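# Extend the powered tray fully out of its housing

## Task

Make the motorized tray slide out of its housing until it reaches its furthest open position, and have it stay there by itself with no robot holding it. Arm mounts (metres, heading in degrees counter-clockwise from +x): arm1 x=-0.71 y=+0.40 z=+0.76 facing -99; arm2 x=-0.26 y=-0.35 z=+0.79 facing +85; arm3 x=+0.26 y=+0.34 z=+0.74 facing -90; arm4 x=+0.75 y=-0.34 z=+0.78 facing +81.

## Robot and tools

Setup: four identical i2rt Big YAM arms named arm1, arm2, arm3 and arm4. Each has six revolute joints, a two-finger gripper and a wrist camera. Two fixed room cameras, cam_high and cam_low, also watch the scene. The hand reaches roughly 1.0 m from the joint 1 axis when fully stretched. With joints 1 and 6 at 0 and the hand level and pointing forward, the wrist camera sits above the hand looking toward the fingertips.

Frame: one shared scene frame, origin on the floor, +z up. Headings are degrees counter-clockwise from +x. The hand point is midway between the fingertips; the hand z axis runs along the fingers and the fingers close along hand y. Foot poses are not printed.

execute_actions: argument "actions" is a list holding exactly one action object, or empty (empty just returns state and pictures). The action is keyed by robot name; under each name goes "joints", an object mapping joint names to absolute target values (not offsets). Any subset of robots and joints may be given; all named motions start together and may finish at different times. Joints and their ranges (tolerance for counting as reached in brackets):
- joint1_rad: -2.879 to 2.879 rad (±0.045). Rotates the whole arm about its foot; positive is counter-clockwise seen from above; 0 means the arm extends along its foot heading.
- joint2_rad: 0 to 3.141 rad (±0.14). Shoulder; 0 has the upper arm lying back roughly level, increasing raises it and then carries it forward.
- joint3_rad: 0 to 3.019 rad (±0.09). Elbow; 0 is forearm folded onto upper arm, increasing unfolds it.
- joint4_rad: -1.692 to 1.57 rad (±0.055). Hand pitch; positive tips the fingers up.
- joint5_rad: -1.57 to 1.57 rad (±0.03). Hand yaw; positive swings to the arm's right.
- joint6_rad: -2.094 to 2.094 rad (±0.035). Hand roll; positive is clockwise viewed from behind the hand.
- gripper_m: 0 to 0.093 m, fingertip separation (±0.003). Grip force tops out near 50 to 62 N per pad, lower on some grippers.
Optional "cameras": list of camera names (arm1_cam_wrist, arm2_cam_wrist, arm3_cam_wrist, arm4_cam_wrist, cam_high, cam_low, or all). Omitted, null or ["all"] gives every camera; [] gives none. The "pictures" line lists image order. An unknown key, unknown camera or out-of-range value rejects the whole call and nothing moves. Example: {"arm1": {"joints": {"gripper_m": 0.05}}, "arm2": {"joints": {"joint1_rad": 0.3}}}.

wait: "seconds" from 0 to 10; commands nothing new, the simulation keeps running, and it returns the same state and images as an empty action.

zoom_image: "camera" plus "region" [x0, y0, x1, y1] in pixels of that camera's latest full image, origin top-left, at most 504 by 504. Wrist images are 616x616 fisheye; cam_high and cam_low are 504x504.

finished_scene: "scene" is the current scene number; irreversible. The robot holds the last command, then the result reports success. The tray must remain fully out on its own, not propped by an arm.

Reading results: joint_status tells how each commanded motion ended. "off_target" means it stopped short and may still be pushing. After "contact_stop" or "time_out" the joint holds where it stopped, except that a timed-out joint can keep a target up to 0.375, 0.375, 0.113, 0.225, 0.075, 0.3 rad (joints 1 to 6) away and keep pushing, moving there if freed; on_its_own lists such joints. To relieve a push, command the joint its reported position. "joint command not followed" (with a "cause:" line) means a self/inter-arm collision check blocked that arm's joint targets; gripper targets still run, and blocked joints show "not_followed" and may be retried with later actions. on_its_own covers what the call did not command; its "held at" is the held target, not the actual position. Tiny target changes may not move a joint. Joints left out of an action may still be driving toward earlier targets. If a call reports a stop, later motion calls in the same reply are skipped.

Hazards: arms do not stop on contact and can press hard. A hard press between two robots fails the run; a hard hit may too. Nothing in the state flags robot-robot contact, and the collision check may be late and ignores fingers, gripper housings and wrist cameras. Each joint moves at its own speed, so the hand can sweep widely between postures; plan clearances. Avoid dropping things, slips, slams and forceful pushing. Loads sag when held. Sustained loading heats motors: MOTOR HOT warns at 85 °C; at 100 °C an OVER-TEMPERATURE FAULT drops that arm, and its joint_status shows "limit_stop_at_motor_heat" for unfinished keys; resend targets afterward. The simulation runs during your deliberation, with the robot holding its last command, so keep replies short and do not leave arms straining.

Cameras: calibration (K, distortion, T_world_to_cam, pos_world) is given per camera; fixed cameras may be off by up to about 2.3 degrees and 9 mm. Wrist camera poses derive from reported joints, so they carry extra error. Results list cameras whose numbers changed. Faster robot motion is preferred.

Each tool is called after "Request:" as name(argument=value, ...) on one line, values as JSON.

## Session

Request:
execute_actions(actions=[])

Scene clock: 0.00 s.
Motor temperatures (°C, as the motors report them): arm1=[17 18 18 17 18 18] | arm2=[18 19 17 18 17 20] | arm3=[18 20 19 17 19 20] | arm4=[19 20 17 18 20 16]
arm1.joint_positions: joint1_rad=+0.124 joint2_rad=+0.618 joint3_rad=+1.430 joint4_rad=-1.263 joint5_rad=+0.119 joint6_rad=+0.393 gripper_m=+0.095
arm1.joint_status: not commanded
arm1.hand: x=-0.7469 y=+0.1707 z=+1.3438 quat_wxyz=(-0.414, -0.726, -0.427, +0.345) (m; scene frame)
arm2.joint_positions: joint1_rad=-0.225 joint2_rad=+0.316 joint3_rad=+1.501 joint4_rad=-1.217 joint5_rad=+0.123 joint6_rad=-0.536 gripper_m=+0.094
arm2.joint_status: not commanded
arm2.hand: x=-0.2143 y=-0.2971 z=+1.4507 quat_wxyz=(-0.668, +0.527, -0.483, -0.208) (m; scene frame)
arm3.joint_positions: joint1_rad=+0.638 joint2_rad=+0.313 joint3_rad=+1.462 joint4_rad=-1.248 joint5_rad=+0.226 joint6_rad=+0.527 gripper_m=+0.094
arm3.joint_status: not commanded
arm3.hand: x=+0.2713 y=+0.2521 z=+1.3720 quat_wxyz=(-0.637, -0.547, -0.499, +0.216) (m; scene frame)
arm4.joint_positions: joint1_rad=-0.568 joint2_rad=+0.631 joint3_rad=+1.646 joint4_rad=-1.286 joint5_rad=+0.302 joint6_rad=-0.672 gripper_m=+0.095
arm4.joint_status: not commanded
arm4.hand: x=+0.9015 y=-0.2400 z=+1.4530 quat_wxyz=(-0.611, +0.473, -0.631, +0.071) (m; scene frame)
pictures: arm1_cam_wrist, arm2_cam_wrist, arm3_cam_wrist, arm4_cam_wrist, cam_high, cam_low
Images, in order (width x height): arm1_cam_wrist 616x616, arm2_cam_wrist 616x616, arm3_cam_wrist 616x616, arm4_cam_wrist 616x616, cam_high 504x504, cam_low 504x504.

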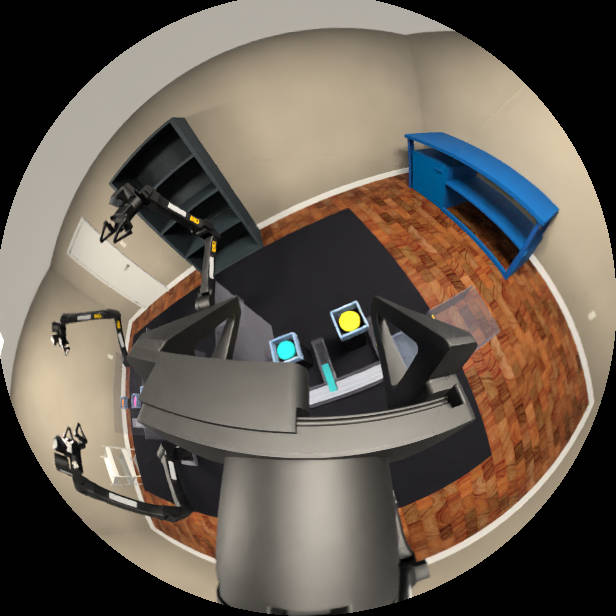

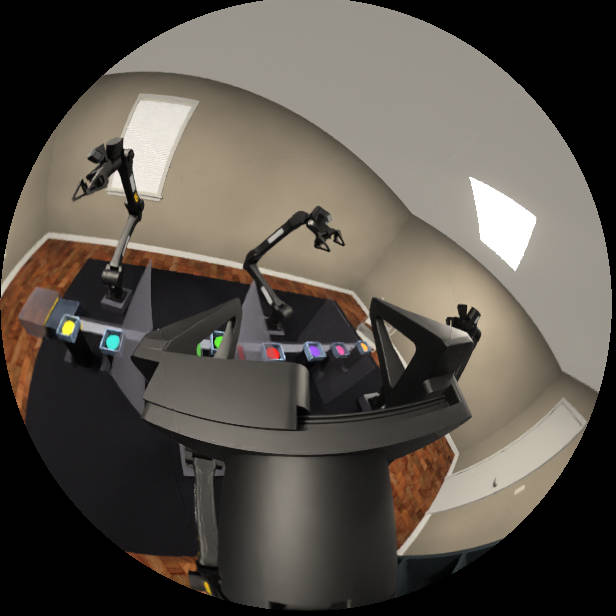

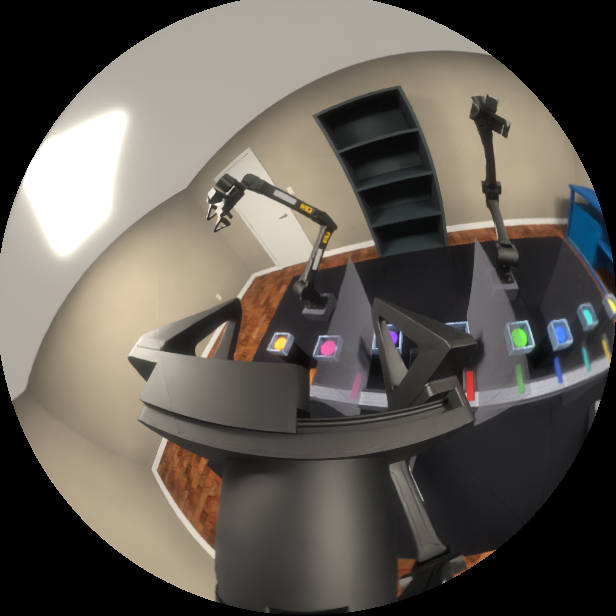

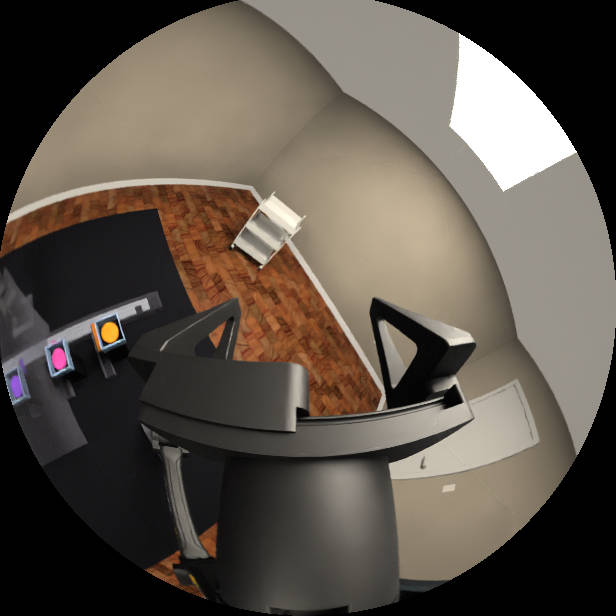

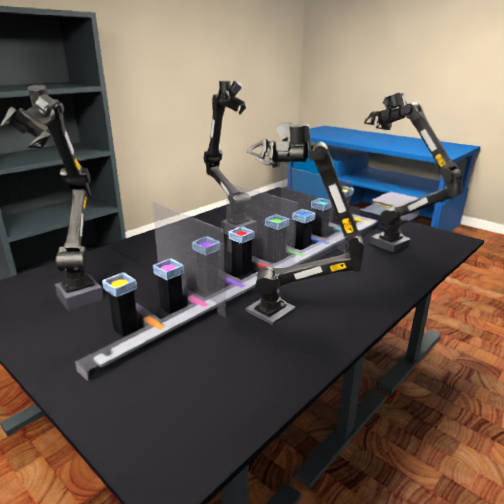

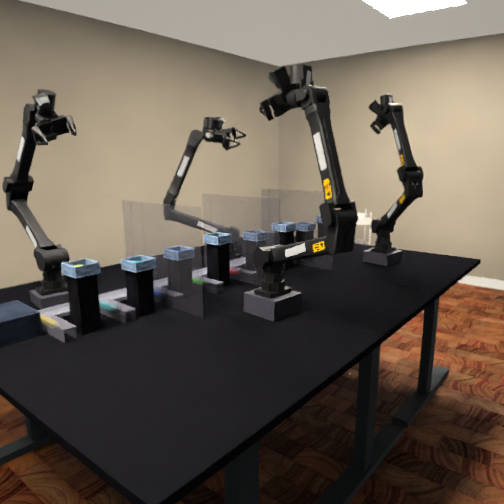

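Request:
zoom_image(camera="cam_high", region=[60, 170, 440, 390])

Request:
zoom_image(camera="cam_low", region=[0, 180, 360, 360])

Request:
zoom_image(camera="arm1_cam_wrist", region=[240, 270, 520, 420])

Request:
zoom_image(camera="arm4_cam_wrist", region=[0, 260, 200, 420])

Region (60, 170, 440, 390) of cam_high's 504x504 image, scaled by 1.326, with more detail than that image has; it fills the top 292 rows of this view, and the rest is white.

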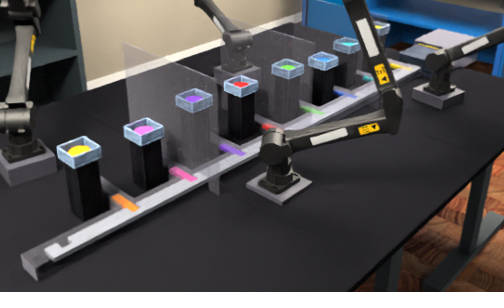

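Region (0, 180, 360, 360) of cam_low's 504x504 image, scaled by 1.400, with more detail than that image has.

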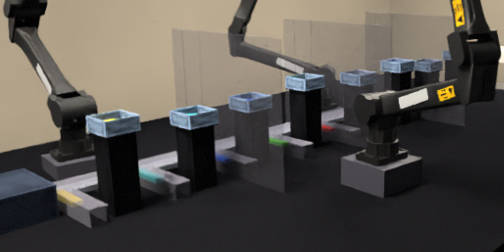

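Region (240, 270, 520, 420) of arm1_cam_wrist's 616x616 image, scaled by 1.800, with more detail than that image has; it fills the top 270 rows of this view, and the rest is white.

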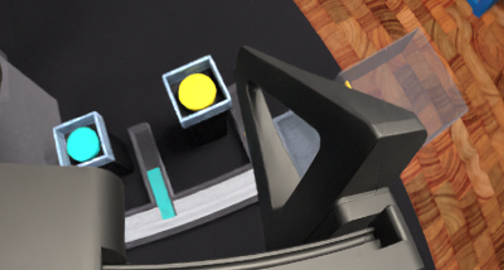

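Region (0, 260, 200, 420) of arm4_cam_wrist's 616x616 image, scaled by 2.520, with more detail than that image has; it fills the top 403 rows of this view, and the rest is white.

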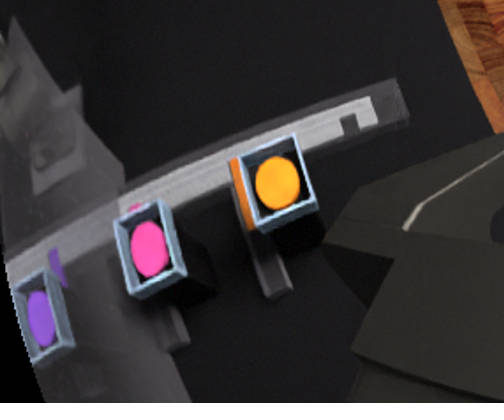

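Request:
execute_actions(actions=[{"arm1":{"joints":{"joint1_rad":0.1,"joint2_rad":1.35,"joint3_rad":1.45,"joint4_rad":-1.6,"joint5_rad":0,"joint6_rad":0,"gripper_m":0}},"arm2":{"joints":{"joint1_rad":0.0,"joint2_rad":1.2,"joint3_rad":1.3,"joint4_rad":-1.6,"joint5_rad":0,"joint6_rad":0,"gripper_m":0}},"arm3":{"joints":{"joint1_rad":0.0,"joint2_rad":1.1,"joint3_rad":1.3,"joint4_rad":-1.6,"joint5_rad":0,"joint6_rad":0,"gripper_m":0}},"arm4":{"joints":{"joint1_rad":0.1,"joint2_rad":1.3,"joint3_rad":1.3,"joint4_rad":-1.5,"joint5_rad":0,"joint6_rad":0,"gripper_m":0}}}])

Scene clock: 51.27 s.
Motor temperatures (°C, as the motors report them): arm1=[17 18 24 18 18 18] | arm2=[18 20 20 18 17 20] | arm3=[18 21 23 17 19 20] | arm4=[19 20 21 19 20 16]
arm1.joint_positions: joint1_rad=+0.106 joint2_rad=+1.354 joint3_rad=+1.438 joint4_rad=-1.590 joint5_rad=+0.003 joint6_rad=+0.015 gripper_m=+0.001
arm1.joint_status: all done
arm1.hand: x=-0.7386 y=-0.0015 z=+1.0725 quat_wxyz=(-0.030, -0.730, -0.682, +0.028) (m; scene frame)
arm2.joint_positions: joint1_rad=-0.004 joint2_rad=+1.201 joint3_rad=+1.298 joint4_rad=-1.587 joint5_rad=+0.003 joint6_rad=-0.014 gripper_m=+0.000
arm2.joint_status: all done
arm2.hand: x=-0.2255 y=-0.0064 z=+1.0965 quat_wxyz=(-0.033, +0.676, -0.735, -0.034) (m; scene frame)
arm3.joint_positions: joint1_rad=+0.000 joint2_rad=+1.105 joint3_rad=+1.289 joint4_rad=-1.589 joint5_rad=+0.002 joint6_rad=+0.009 gripper_m=+0.000
arm3.joint_status: all done
arm3.hand: x=+0.2551 y=+0.0101 z=+1.0625 quat_wxyz=(-0.058, -0.708, -0.702, +0.059) (m; scene frame)
arm4.joint_positions: joint1_rad=+0.105 joint2_rad=+1.297 joint3_rad=+1.282 joint4_rad=-1.491 joint5_rad=+0.001 joint6_rad=-0.010 gripper_m=+0.001
arm4.joint_status: all done
arm4.hand: x=+0.7659 y=+0.0378 z=+1.0448 quat_wxyz=(-0.030, +0.690, -0.723, -0.018) (m; scene frame)
pictures: arm1_cam_wrist, arm2_cam_wrist, arm3_cam_wrist, arm4_cam_wrist, cam_high, cam_low
camera_calibration (this result's frames):
arm1_cam_wrist: T_world_to_cam=[[-0.998048, 0.0624456, 0.00103523, -0.739413], [0.0535849, 0.847679, 0.527796, -0.518148], [0.032081, 0.526822, -0.84937, 1.0542], [0, 0, 0, 1]] pos_world=[-0.744025, -0.0699792, 1.16965]
arm2_cam_wrist: T_world_to_cam=[[0.997329, -0.0730402, -0.000832053, 0.227234], [-0.0624511, -0.858537, 0.508935, -0.572326], [-0.037887, -0.507523, -0.860805, 1.05342], [0, 0, 0, 1]] pos_world=[-0.222458, 0.0598714, 1.19826]
arm3_cam_wrist: T_world_to_cam=[[-0.999856, 0.0122443, 0.0117342, 0.239789], [0.0161944, 0.894768, 0.446237, -0.484256], [-0.00503552, 0.446363, -0.894838, 1.07317], [0, 0, 0, 1]] pos_world=[0.253001, -0.0486611, 1.17359]
arm4_cam_wrist: T_world_to_cam=[[0.997984, -0.0586145, 0.0243176, -0.790221], [-0.0625857, -0.845778, 0.529851, -0.467155], [-0.0104896, -0.530305, -0.847742, 1.0362], [0, 0, 0, 1]] pos_world=[0.77026, 0.108071, 1.14517]
Images, in order (width x height): arm1_cam_wrist 616x616, arm2_cam_wrist 616x616, arm3_cam_wrist 616x616, arm4_cam_wrist 616x616, cam_high 504x504, cam_low 504x504.

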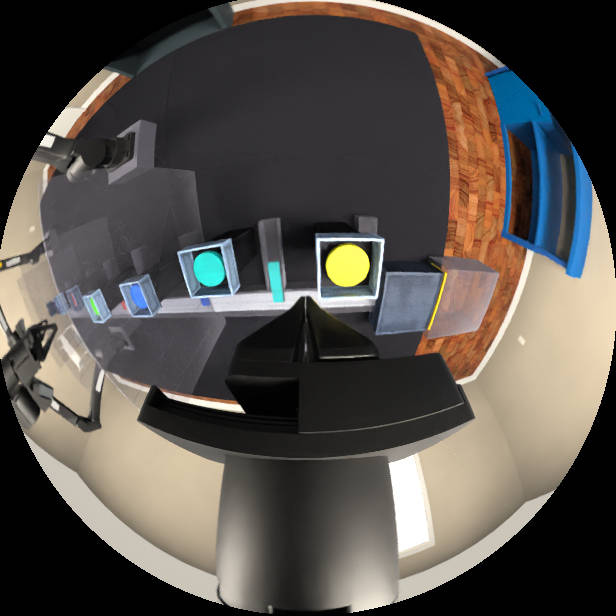

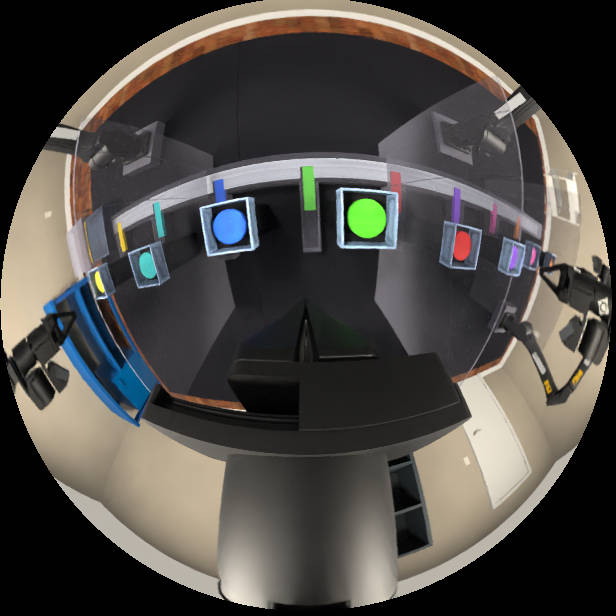

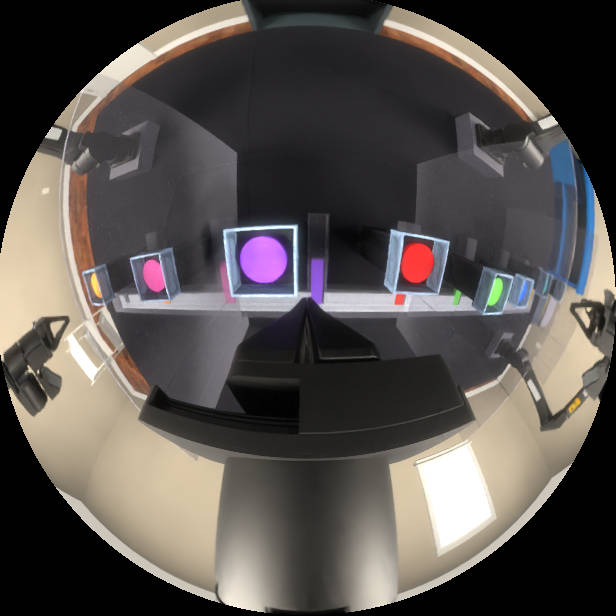

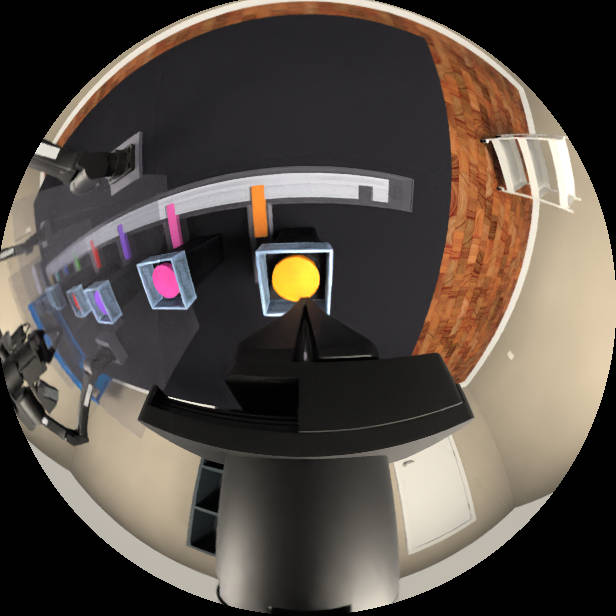

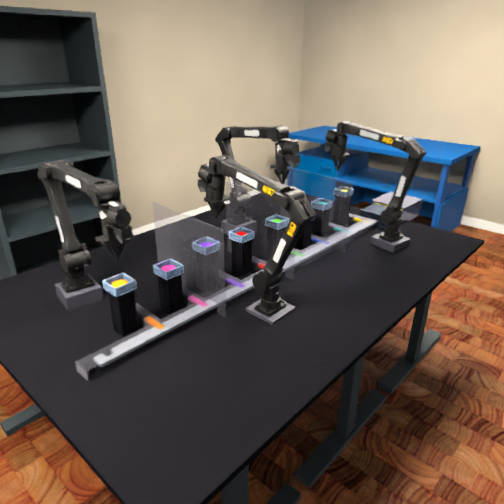

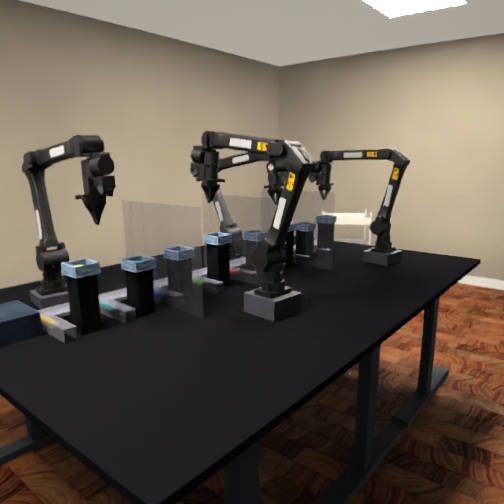

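Request:
execute_actions(actions=[{"arm1":{"joints":{"joint1_rad":0.487,"joint2_rad":1.42,"joint3_rad":1.21,"joint4_rad":-1.355}},"arm2":{"joints":{"joint1_rad":-0.213,"joint2_rad":1.45,"joint3_rad":1.225,"joint4_rad":-1.34}},"arm3":{"joints":{"joint1_rad":0.154,"joint2_rad":1.215,"joint3_rad":1.21,"joint4_rad":-1.56}},"arm4":{"joints":{"joint1_rad":0.124,"joint2_rad":1.29,"joint3_rad":1.13,"joint4_rad":-1.41}}}])

Scene clock: 171.50 s.
Motor temperatures (°C, as the motors report them): arm1=[17 20 28 17 18 18] | arm2=[18 20 25 18 17 20] | arm3=[18 21 30 17 19 20] | arm4=[19 22 27 18 20 16]
arm1.joint_positions: joint1_rad=+0.493 joint2_rad=+1.425 joint3_rad=+1.202 joint4_rad=-1.366 joint5_rad=+0.000 joint6_rad=+0.013 gripper_m=+0.001
arm1.joint_status: all done
arm1.hand: x=-0.5841 y=+0.0194 z=+0.9561 quat_wxyz=(+0.000, -0.585, -0.811, -0.001) (m; scene frame)
arm2.joint_positions: joint1_rad=-0.221 joint2_rad=+1.446 joint3_rad=+1.219 joint4_rad=-1.352 joint5_rad=+0.001 joint6_rad=-0.013 gripper_m=+0.000
arm2.joint_status: all done
arm2.hand: x=-0.1335 y=+0.0409 z=+0.9793 quat_wxyz=(+0.002, +0.594, -0.805, -0.006) (m; scene frame)
arm3.joint_positions: joint1_rad=+0.160 joint2_rad=+1.227 joint3_rad=+1.201 joint4_rad=-1.570 joint5_rad=+0.002 joint6_rad=+0.008 gripper_m=+0.000
arm3.joint_status: all done
arm3.hand: x=+0.3085 y=+0.0093 z=+0.9897 quat_wxyz=(+0.010, -0.651, -0.759, -0.008) (m; scene frame)
arm4.joint_positions: joint1_rad=+0.114 joint2_rad=+1.288 joint3_rad=+1.129 joint4_rad=-1.421 joint5_rad=+0.001 joint6_rad=-0.009 gripper_m=+0.001
arm4.joint_status: all done
arm4.hand: x=+0.7618 y=+0.0118 z=+0.9893 quat_wxyz=(-0.003, +0.694, -0.720, +0.007) (m; scene frame)
pictures: arm1_cam_wrist, arm2_cam_wrist, arm3_cam_wrist, arm4_cam_wrist, cam_high, cam_low
camera_calibration (this result's frames):
arm1_cam_wrist: T_world_to_cam=[[-0.94692, -0.321426, 0.00530673, -0.553216], [-0.255108, 0.761386, 0.595996, -0.72657], [-0.195609, 0.563006, -0.80297, 0.761329], [0, 0, 0, 1]] pos_world=[-0.560282, -0.0532507, 1.04729]
arm2_cam_wrist: T_world_to_cam=[[0.958263, -0.285782, -0.00775895, 0.149111], [-0.227269, -0.777964, 0.585765, -0.566834], [-0.173437, -0.559554, -0.810444, 0.914777], [0, 0, 0, 1]] pos_world=[-0.113054, 0.113503, 1.07456]
arm3_cam_wrist: T_world_to_cam=[[-0.988383, -0.15137, 0.0136575, 0.290167], [-0.111963, 0.785939, 0.608082, -0.571509], [-0.102779, 0.599489, -0.793757, 0.937405], [0, 0, 0, 1]] pos_world=[0.319154, -0.0688698, 1.08763]
arm4_cam_wrist: T_world_to_cam=[[0.998499, -0.0489874, 0.0244882, -0.787046], [-0.0539832, -0.804956, 0.590873, -0.527384], [-0.00923342, -0.591308, -0.806393, 0.934172], [0, 0, 0, 1]] pos_world=[0.76602, 0.089307, 1.0842]
Images, in order (width x height): arm1_cam_wrist 616x616, arm2_cam_wrist 616x616, arm3_cam_wrist 616x616, arm4_cam_wrist 616x616, cam_high 504x504, cam_low 504x504.

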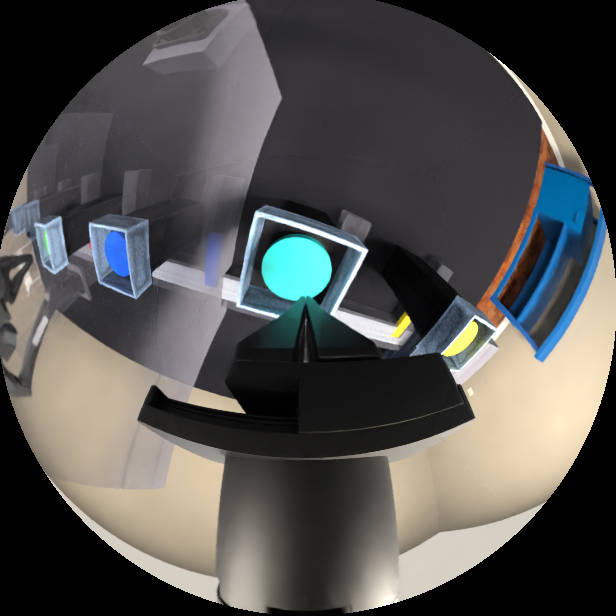

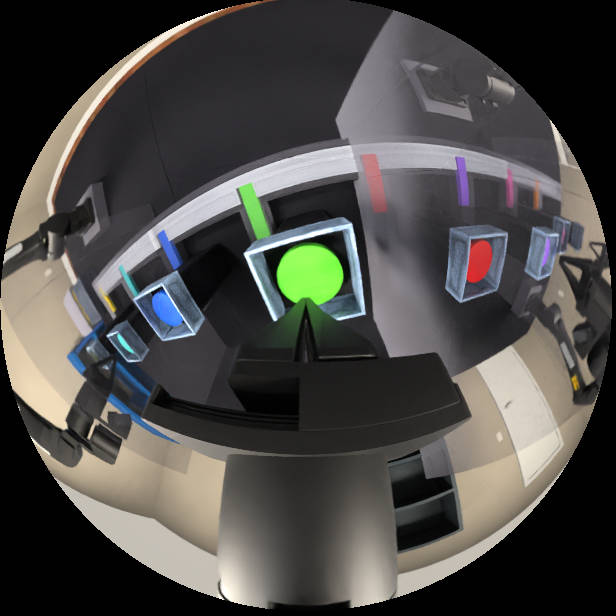

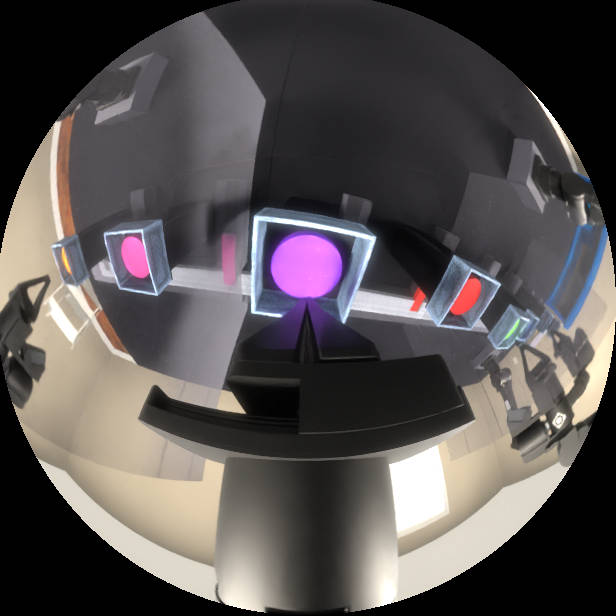

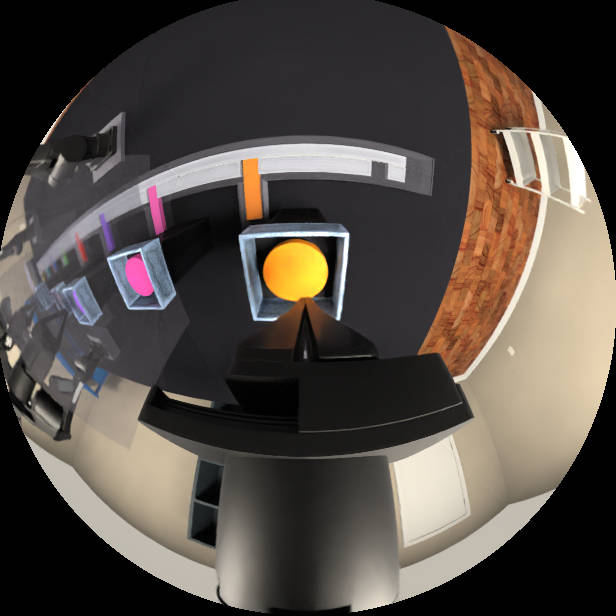

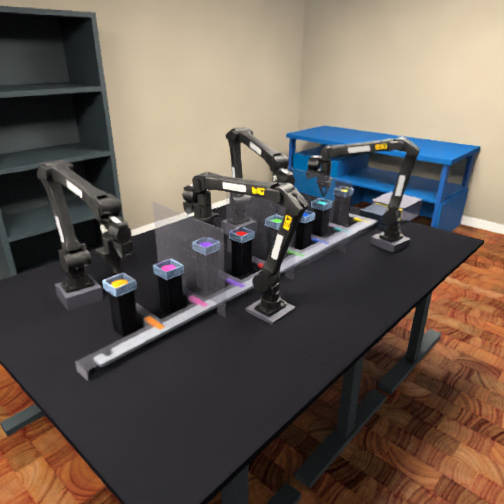

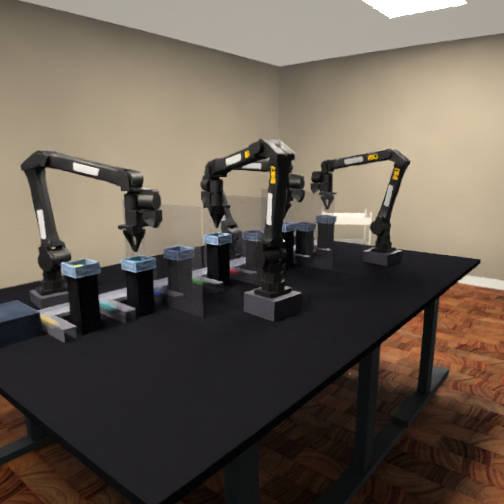

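Request:
execute_actions(actions=[{"arm1":{"joints":{"joint2_rad":1.484,"joint3_rad":1.074,"joint4_rad":-1.16}},"arm2":{"joints":{"joint2_rad":1.507,"joint3_rad":1.10,"joint4_rad":-1.165}},"arm3":{"joints":{"joint2_rad":1.245,"joint3_rad":1.05,"joint4_rad":-1.37}},"arm4":{"joints":{"joint1_rad":0.14,"joint2_rad":1.345,"joint3_rad":0.985,"joint4_rad":-1.21}}}])

Scene clock: 193.90 s.
Motor temperatures (°C, as the motors report them): arm1=[17 20 28 17 18 18] | arm2=[18 20 26 18 17 20] | arm3=[18 21 30 17 19 20] | arm4=[19 22 26 18 20 16]
arm1.joint_positions: joint1_rad=+0.493 joint2_rad=+1.451 joint3_rad=+1.093 joint4_rad=-1.198 joint5_rad=+0.000 joint6_rad=+0.013 gripper_m=+0.001
arm1.joint_status: all done
arm1.hand: x=-0.5828 y=+0.0155 z=+0.9063 quat_wxyz=(-0.013, -0.585, -0.811, +0.009) (m; scene frame)
arm2.joint_positions: joint1_rad=-0.221 joint2_rad=+1.477 joint3_rad=+1.116 joint4_rad=-1.198 joint5_rad=+0.001 joint6_rad=-0.013 gripper_m=+0.000
arm2.joint_status: all done
arm2.hand: x=-0.1334 y=+0.0435 z=+0.9294 quat_wxyz=(-0.006, +0.593, -0.805, -0.012) (m; scene frame)
arm3.joint_positions: joint1_rad=+0.160 joint2_rad=+1.221 joint3_rad=+1.070 joint4_rad=-1.409 joint5_rad=+0.002 joint6_rad=+0.008 gripper_m=+0.000
arm3.joint_status: all done
arm3.hand: x=+0.3089 y=+0.0070 z=+0.9421 quat_wxyz=(-0.004, -0.651, -0.759, +0.004) (m; scene frame)
arm4.joint_positions: joint1_rad=+0.132 joint2_rad=+1.321 joint3_rad=+1.004 joint4_rad=-1.243 joint5_rad=+0.001 joint6_rad=-0.009 gripper_m=+0.001
arm4.joint_status: all done
arm4.hand: x=+0.7563 y=+0.0156 z=+0.9316 quat_wxyz=(-0.010, +0.700, -0.714, +0.000) (m; scene frame)
pictures: arm1_cam_wrist, arm2_cam_wrist, arm3_cam_wrist, arm4_cam_wrist, cam_high, cam_low
camera_calibration (this result's frames):
arm1_cam_wrist: T_world_to_cam=[[-0.946979, -0.321254, 0.00507022, -0.552735], [-0.261515, 0.779858, 0.56871, -0.672839], [-0.186655, 0.537231, -0.822522, 0.747181], [0, 0, 0, 1]] pos_world=[-0.559921, -0.054258, 1.00003]
arm2_cam_wrist: T_world_to_cam=[[0.958239, -0.285875, -0.00730869, 0.148867], [-0.230985, -0.788811, 0.569581, -0.520605], [-0.168594, -0.544107, -0.821903, 0.886466], [0, 0, 0, 1]] pos_world=[-0.113449, 0.11423, 1.0262]
arm3_cam_wrist: T_world_to_cam=[[-0.988462, -0.150887, 0.0132927, 0.291205], [-0.115428, 0.80717, 0.578925, -0.512358], [-0.0980816, 0.57071, -0.815273, 0.919992], [0, 0, 0, 1]] pos_world=[0.31894, -0.0675507, 1.04279]
arm4_cam_wrist: T_world_to_cam=[[0.999197, -0.0316943, 0.0244945, -0.780713], [-0.0400154, -0.817436, 0.574627, -0.48575], [0.00181026, -0.575146, -0.818049, 0.892178], [0, 0, 0, 1]] pos_world=[0.759034, 0.0913187, 1.02809]
Images, in order (width x height): arm1_cam_wrist 616x616, arm2_cam_wrist 616x616, arm3_cam_wrist 616x616, arm4_cam_wrist 616x616, cam_high 504x504, cam_low 504x504.

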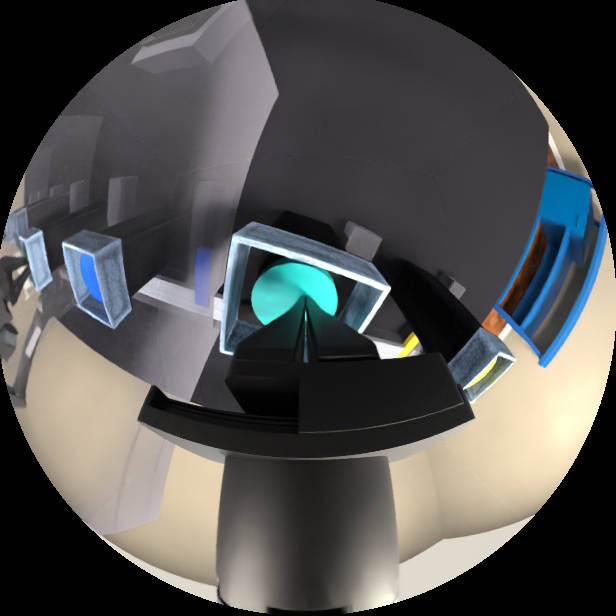

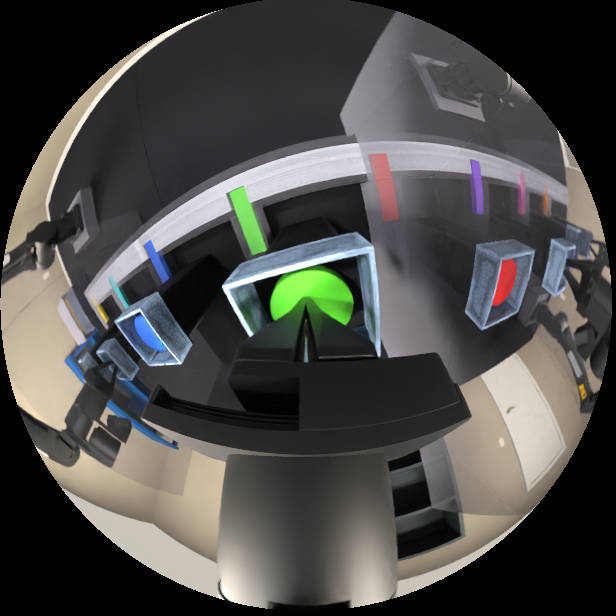

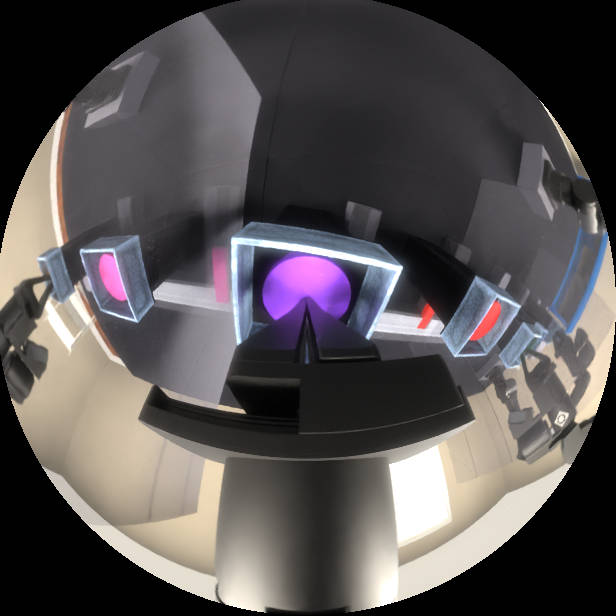

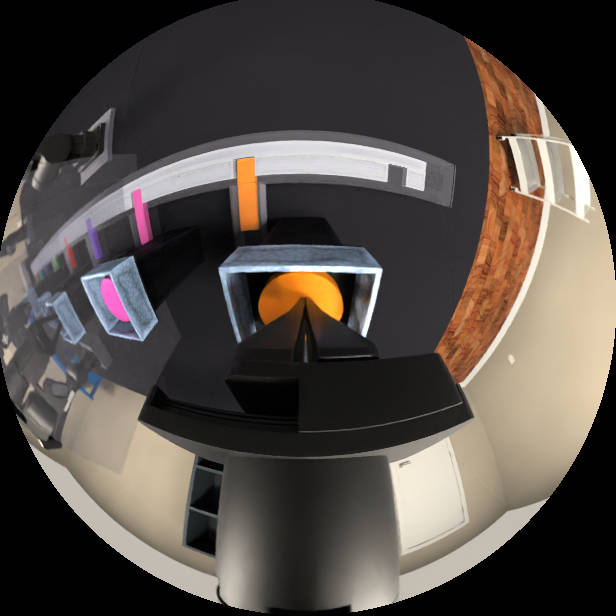

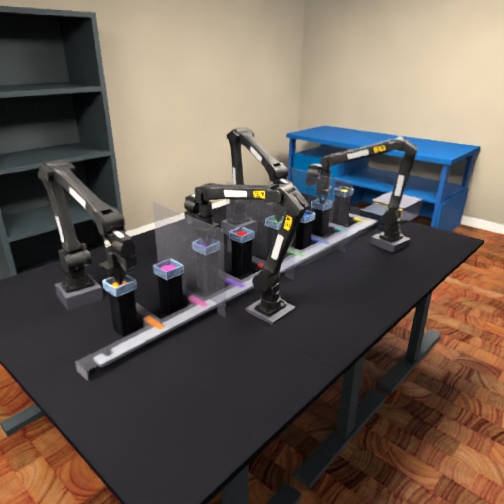

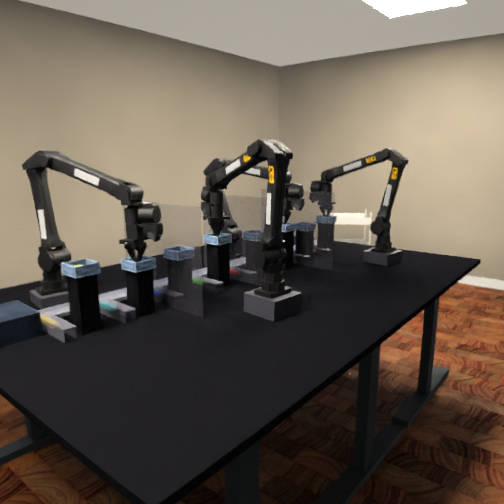

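In contact; check whether bolts respond.

Request:
execute_actions(actions=[], cameras=["arm2_cam_wrist","arm4_cam_wrist"])

Scene clock: 196.20 s.
Motor temperatures (°C, as the motors report them): arm1=[17 20 27 17 18 18] | arm2=[18 20 25 18 17 20] | arm3=[18 21 30 17 19 20] | arm4=[19 22 26 18 20 16]
arm1.joint_positions: joint1_rad=+0.493 joint2_rad=+1.451 joint3_rad=+1.093 joint4_rad=-1.198 joint5_rad=+0.000 joint6_rad=+0.013 gripper_m=+0.001
arm1.joint_status: all done
arm1.hand: x=-0.5828 y=+0.0155 z=+0.9063 quat_wxyz=(-0.013, -0.585, -0.811, +0.009) (m; scene frame)
arm2.joint_positions: joint1_rad=-0.221 joint2_rad=+1.477 joint3_rad=+1.116 joint4_rad=-1.198 joint5_rad=+0.001 joint6_rad=-0.013 gripper_m=+0.000
arm2.joint_status: all done
arm2.hand: x=-0.1334 y=+0.0435 z=+0.9294 quat_wxyz=(-0.006, +0.593, -0.805, -0.012) (m; scene frame)
arm3.joint_positions: joint1_rad=+0.160 joint2_rad=+1.221 joint3_rad=+1.070 joint4_rad=-1.409 joint5_rad=+0.002 joint6_rad=+0.008 gripper_m=+0.000
arm3.joint_status: all done
arm3.hand: x=+0.3089 y=+0.0070 z=+0.9421 quat_wxyz=(-0.004, -0.651, -0.759, +0.004) (m; scene frame)
arm4.joint_positions: joint1_rad=+0.132 joint2_rad=+1.321 joint3_rad=+1.004 joint4_rad=-1.243 joint5_rad=+0.001 joint6_rad=-0.009 gripper_m=+0.001
arm4.joint_status: all done
arm4.hand: x=+0.7563 y=+0.0156 z=+0.9316 quat_wxyz=(-0.010, +0.700, -0.714, +0.000) (m; scene frame)
pictures: arm2_cam_wrist, arm4_cam_wrist
camera_calibration (this result's frames):
arm2_cam_wrist: T_world_to_cam=[[0.958239, -0.285875, -0.00730869, 0.148867], [-0.230985, -0.788811, 0.569581, -0.520605], [-0.168594, -0.544107, -0.821903, 0.886466], [0, 0, 0, 1]] pos_world=[-0.113449, 0.11423, 1.0262]
arm4_cam_wrist: T_world_to_cam=[[0.999197, -0.0316943, 0.0244945, -0.780713], [-0.0400154, -0.817436, 0.574627, -0.48575], [0.00181026, -0.575146, -0.818049, 0.892178], [0, 0, 0, 1]] pos_world=[0.759034, 0.0913187, 1.02809]
Images, in order (width x height): arm2_cam_wrist 616x616, arm4_cam_wrist 616x616.

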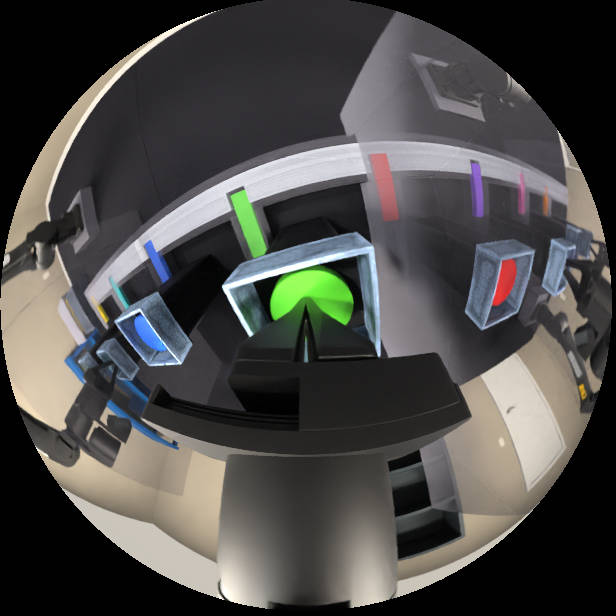

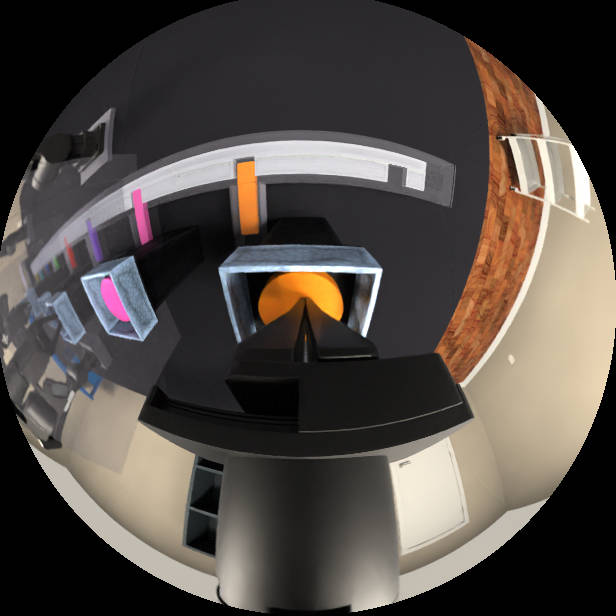

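Request:
execute_actions(actions=[], cameras=["arm2_cam_wrist","arm4_cam_wrist"])

Scene clock: 221.60 s.
Motor temperatures (°C, as the motors report them): arm1=[17 20 26 18 18 18] | arm2=[18 20 24 18 17 20] | arm3=[18 21 28 17 19 20] | arm4=[19 22 25 18 20 16]
arm1.joint_positions: joint1_rad=+0.493 joint2_rad=+1.451 joint3_rad=+1.093 joint4_rad=-1.198 joint5_rad=+0.000 joint6_rad=+0.013 gripper_m=+0.001
arm1.joint_status: all done
arm1.hand: x=-0.5828 y=+0.0155 z=+0.9063 quat_wxyz=(-0.013, -0.585, -0.811, +0.009) (m; scene frame)
arm2.joint_positions: joint1_rad=-0.221 joint2_rad=+1.477 joint3_rad=+1.116 joint4_rad=-1.198 joint5_rad=+0.001 joint6_rad=-0.013 gripper_m=+0.000
arm2.joint_status: all done
arm2.hand: x=-0.1334 y=+0.0435 z=+0.9294 quat_wxyz=(-0.006, +0.593, -0.805, -0.012) (m; scene frame)
arm3.joint_positions: joint1_rad=+0.160 joint2_rad=+1.221 joint3_rad=+1.070 joint4_rad=-1.409 joint5_rad=+0.002 joint6_rad=+0.008 gripper_m=+0.000
arm3.joint_status: all done
arm3.hand: x=+0.3089 y=+0.0070 z=+0.9421 quat_wxyz=(-0.004, -0.651, -0.759, +0.004) (m; scene frame)
arm4.joint_positions: joint1_rad=+0.132 joint2_rad=+1.321 joint3_rad=+1.004 joint4_rad=-1.243 joint5_rad=+0.001 joint6_rad=-0.009 gripper_m=+0.001
arm4.joint_status: all done
arm4.hand: x=+0.7563 y=+0.0156 z=+0.9316 quat_wxyz=(-0.010, +0.700, -0.714, +0.000) (m; scene frame)
pictures: arm2_cam_wrist, arm4_cam_wrist
camera_calibration (this result's frames):
arm2_cam_wrist: T_world_to_cam=[[0.958239, -0.285875, -0.00730869, 0.148867], [-0.230985, -0.788811, 0.569581, -0.520605], [-0.168594, -0.544107, -0.821903, 0.886466], [0, 0, 0, 1]] pos_world=[-0.113449, 0.11423, 1.0262]
arm4_cam_wrist: T_world_to_cam=[[0.999197, -0.0316943, 0.0244945, -0.780713], [-0.0400154, -0.817436, 0.574627, -0.48575], [0.00181026, -0.575146, -0.818049, 0.892178], [0, 0, 0, 1]] pos_world=[0.759034, 0.0913187, 1.02809]
Images, in order (width x height): arm2_cam_wrist 616x616, arm4_cam_wrist 616x616.

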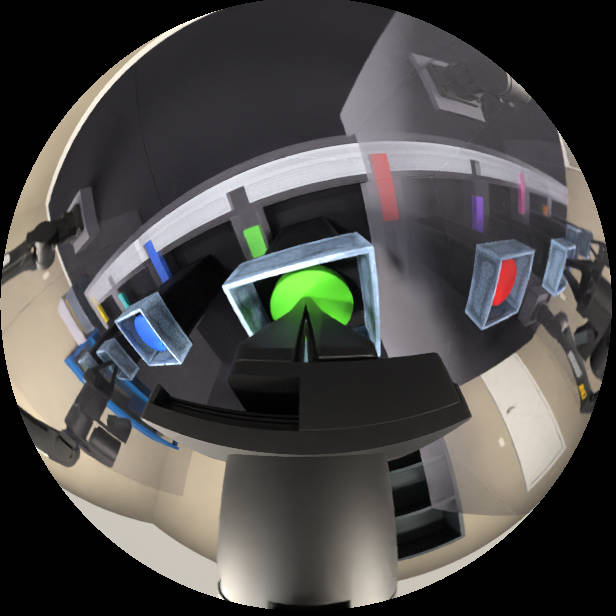

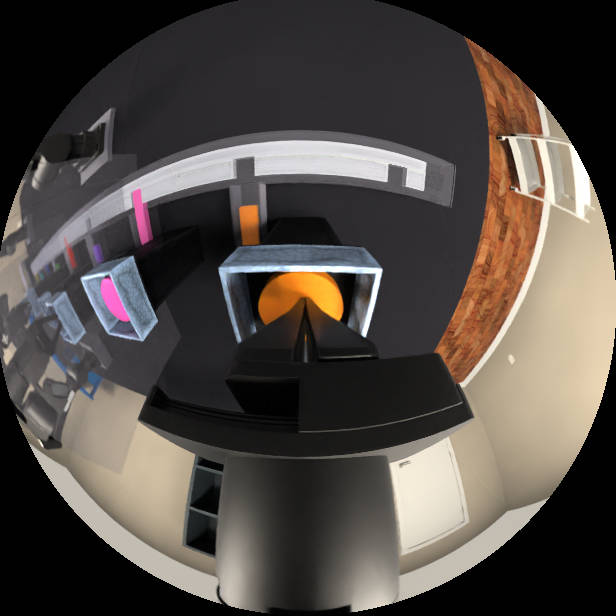

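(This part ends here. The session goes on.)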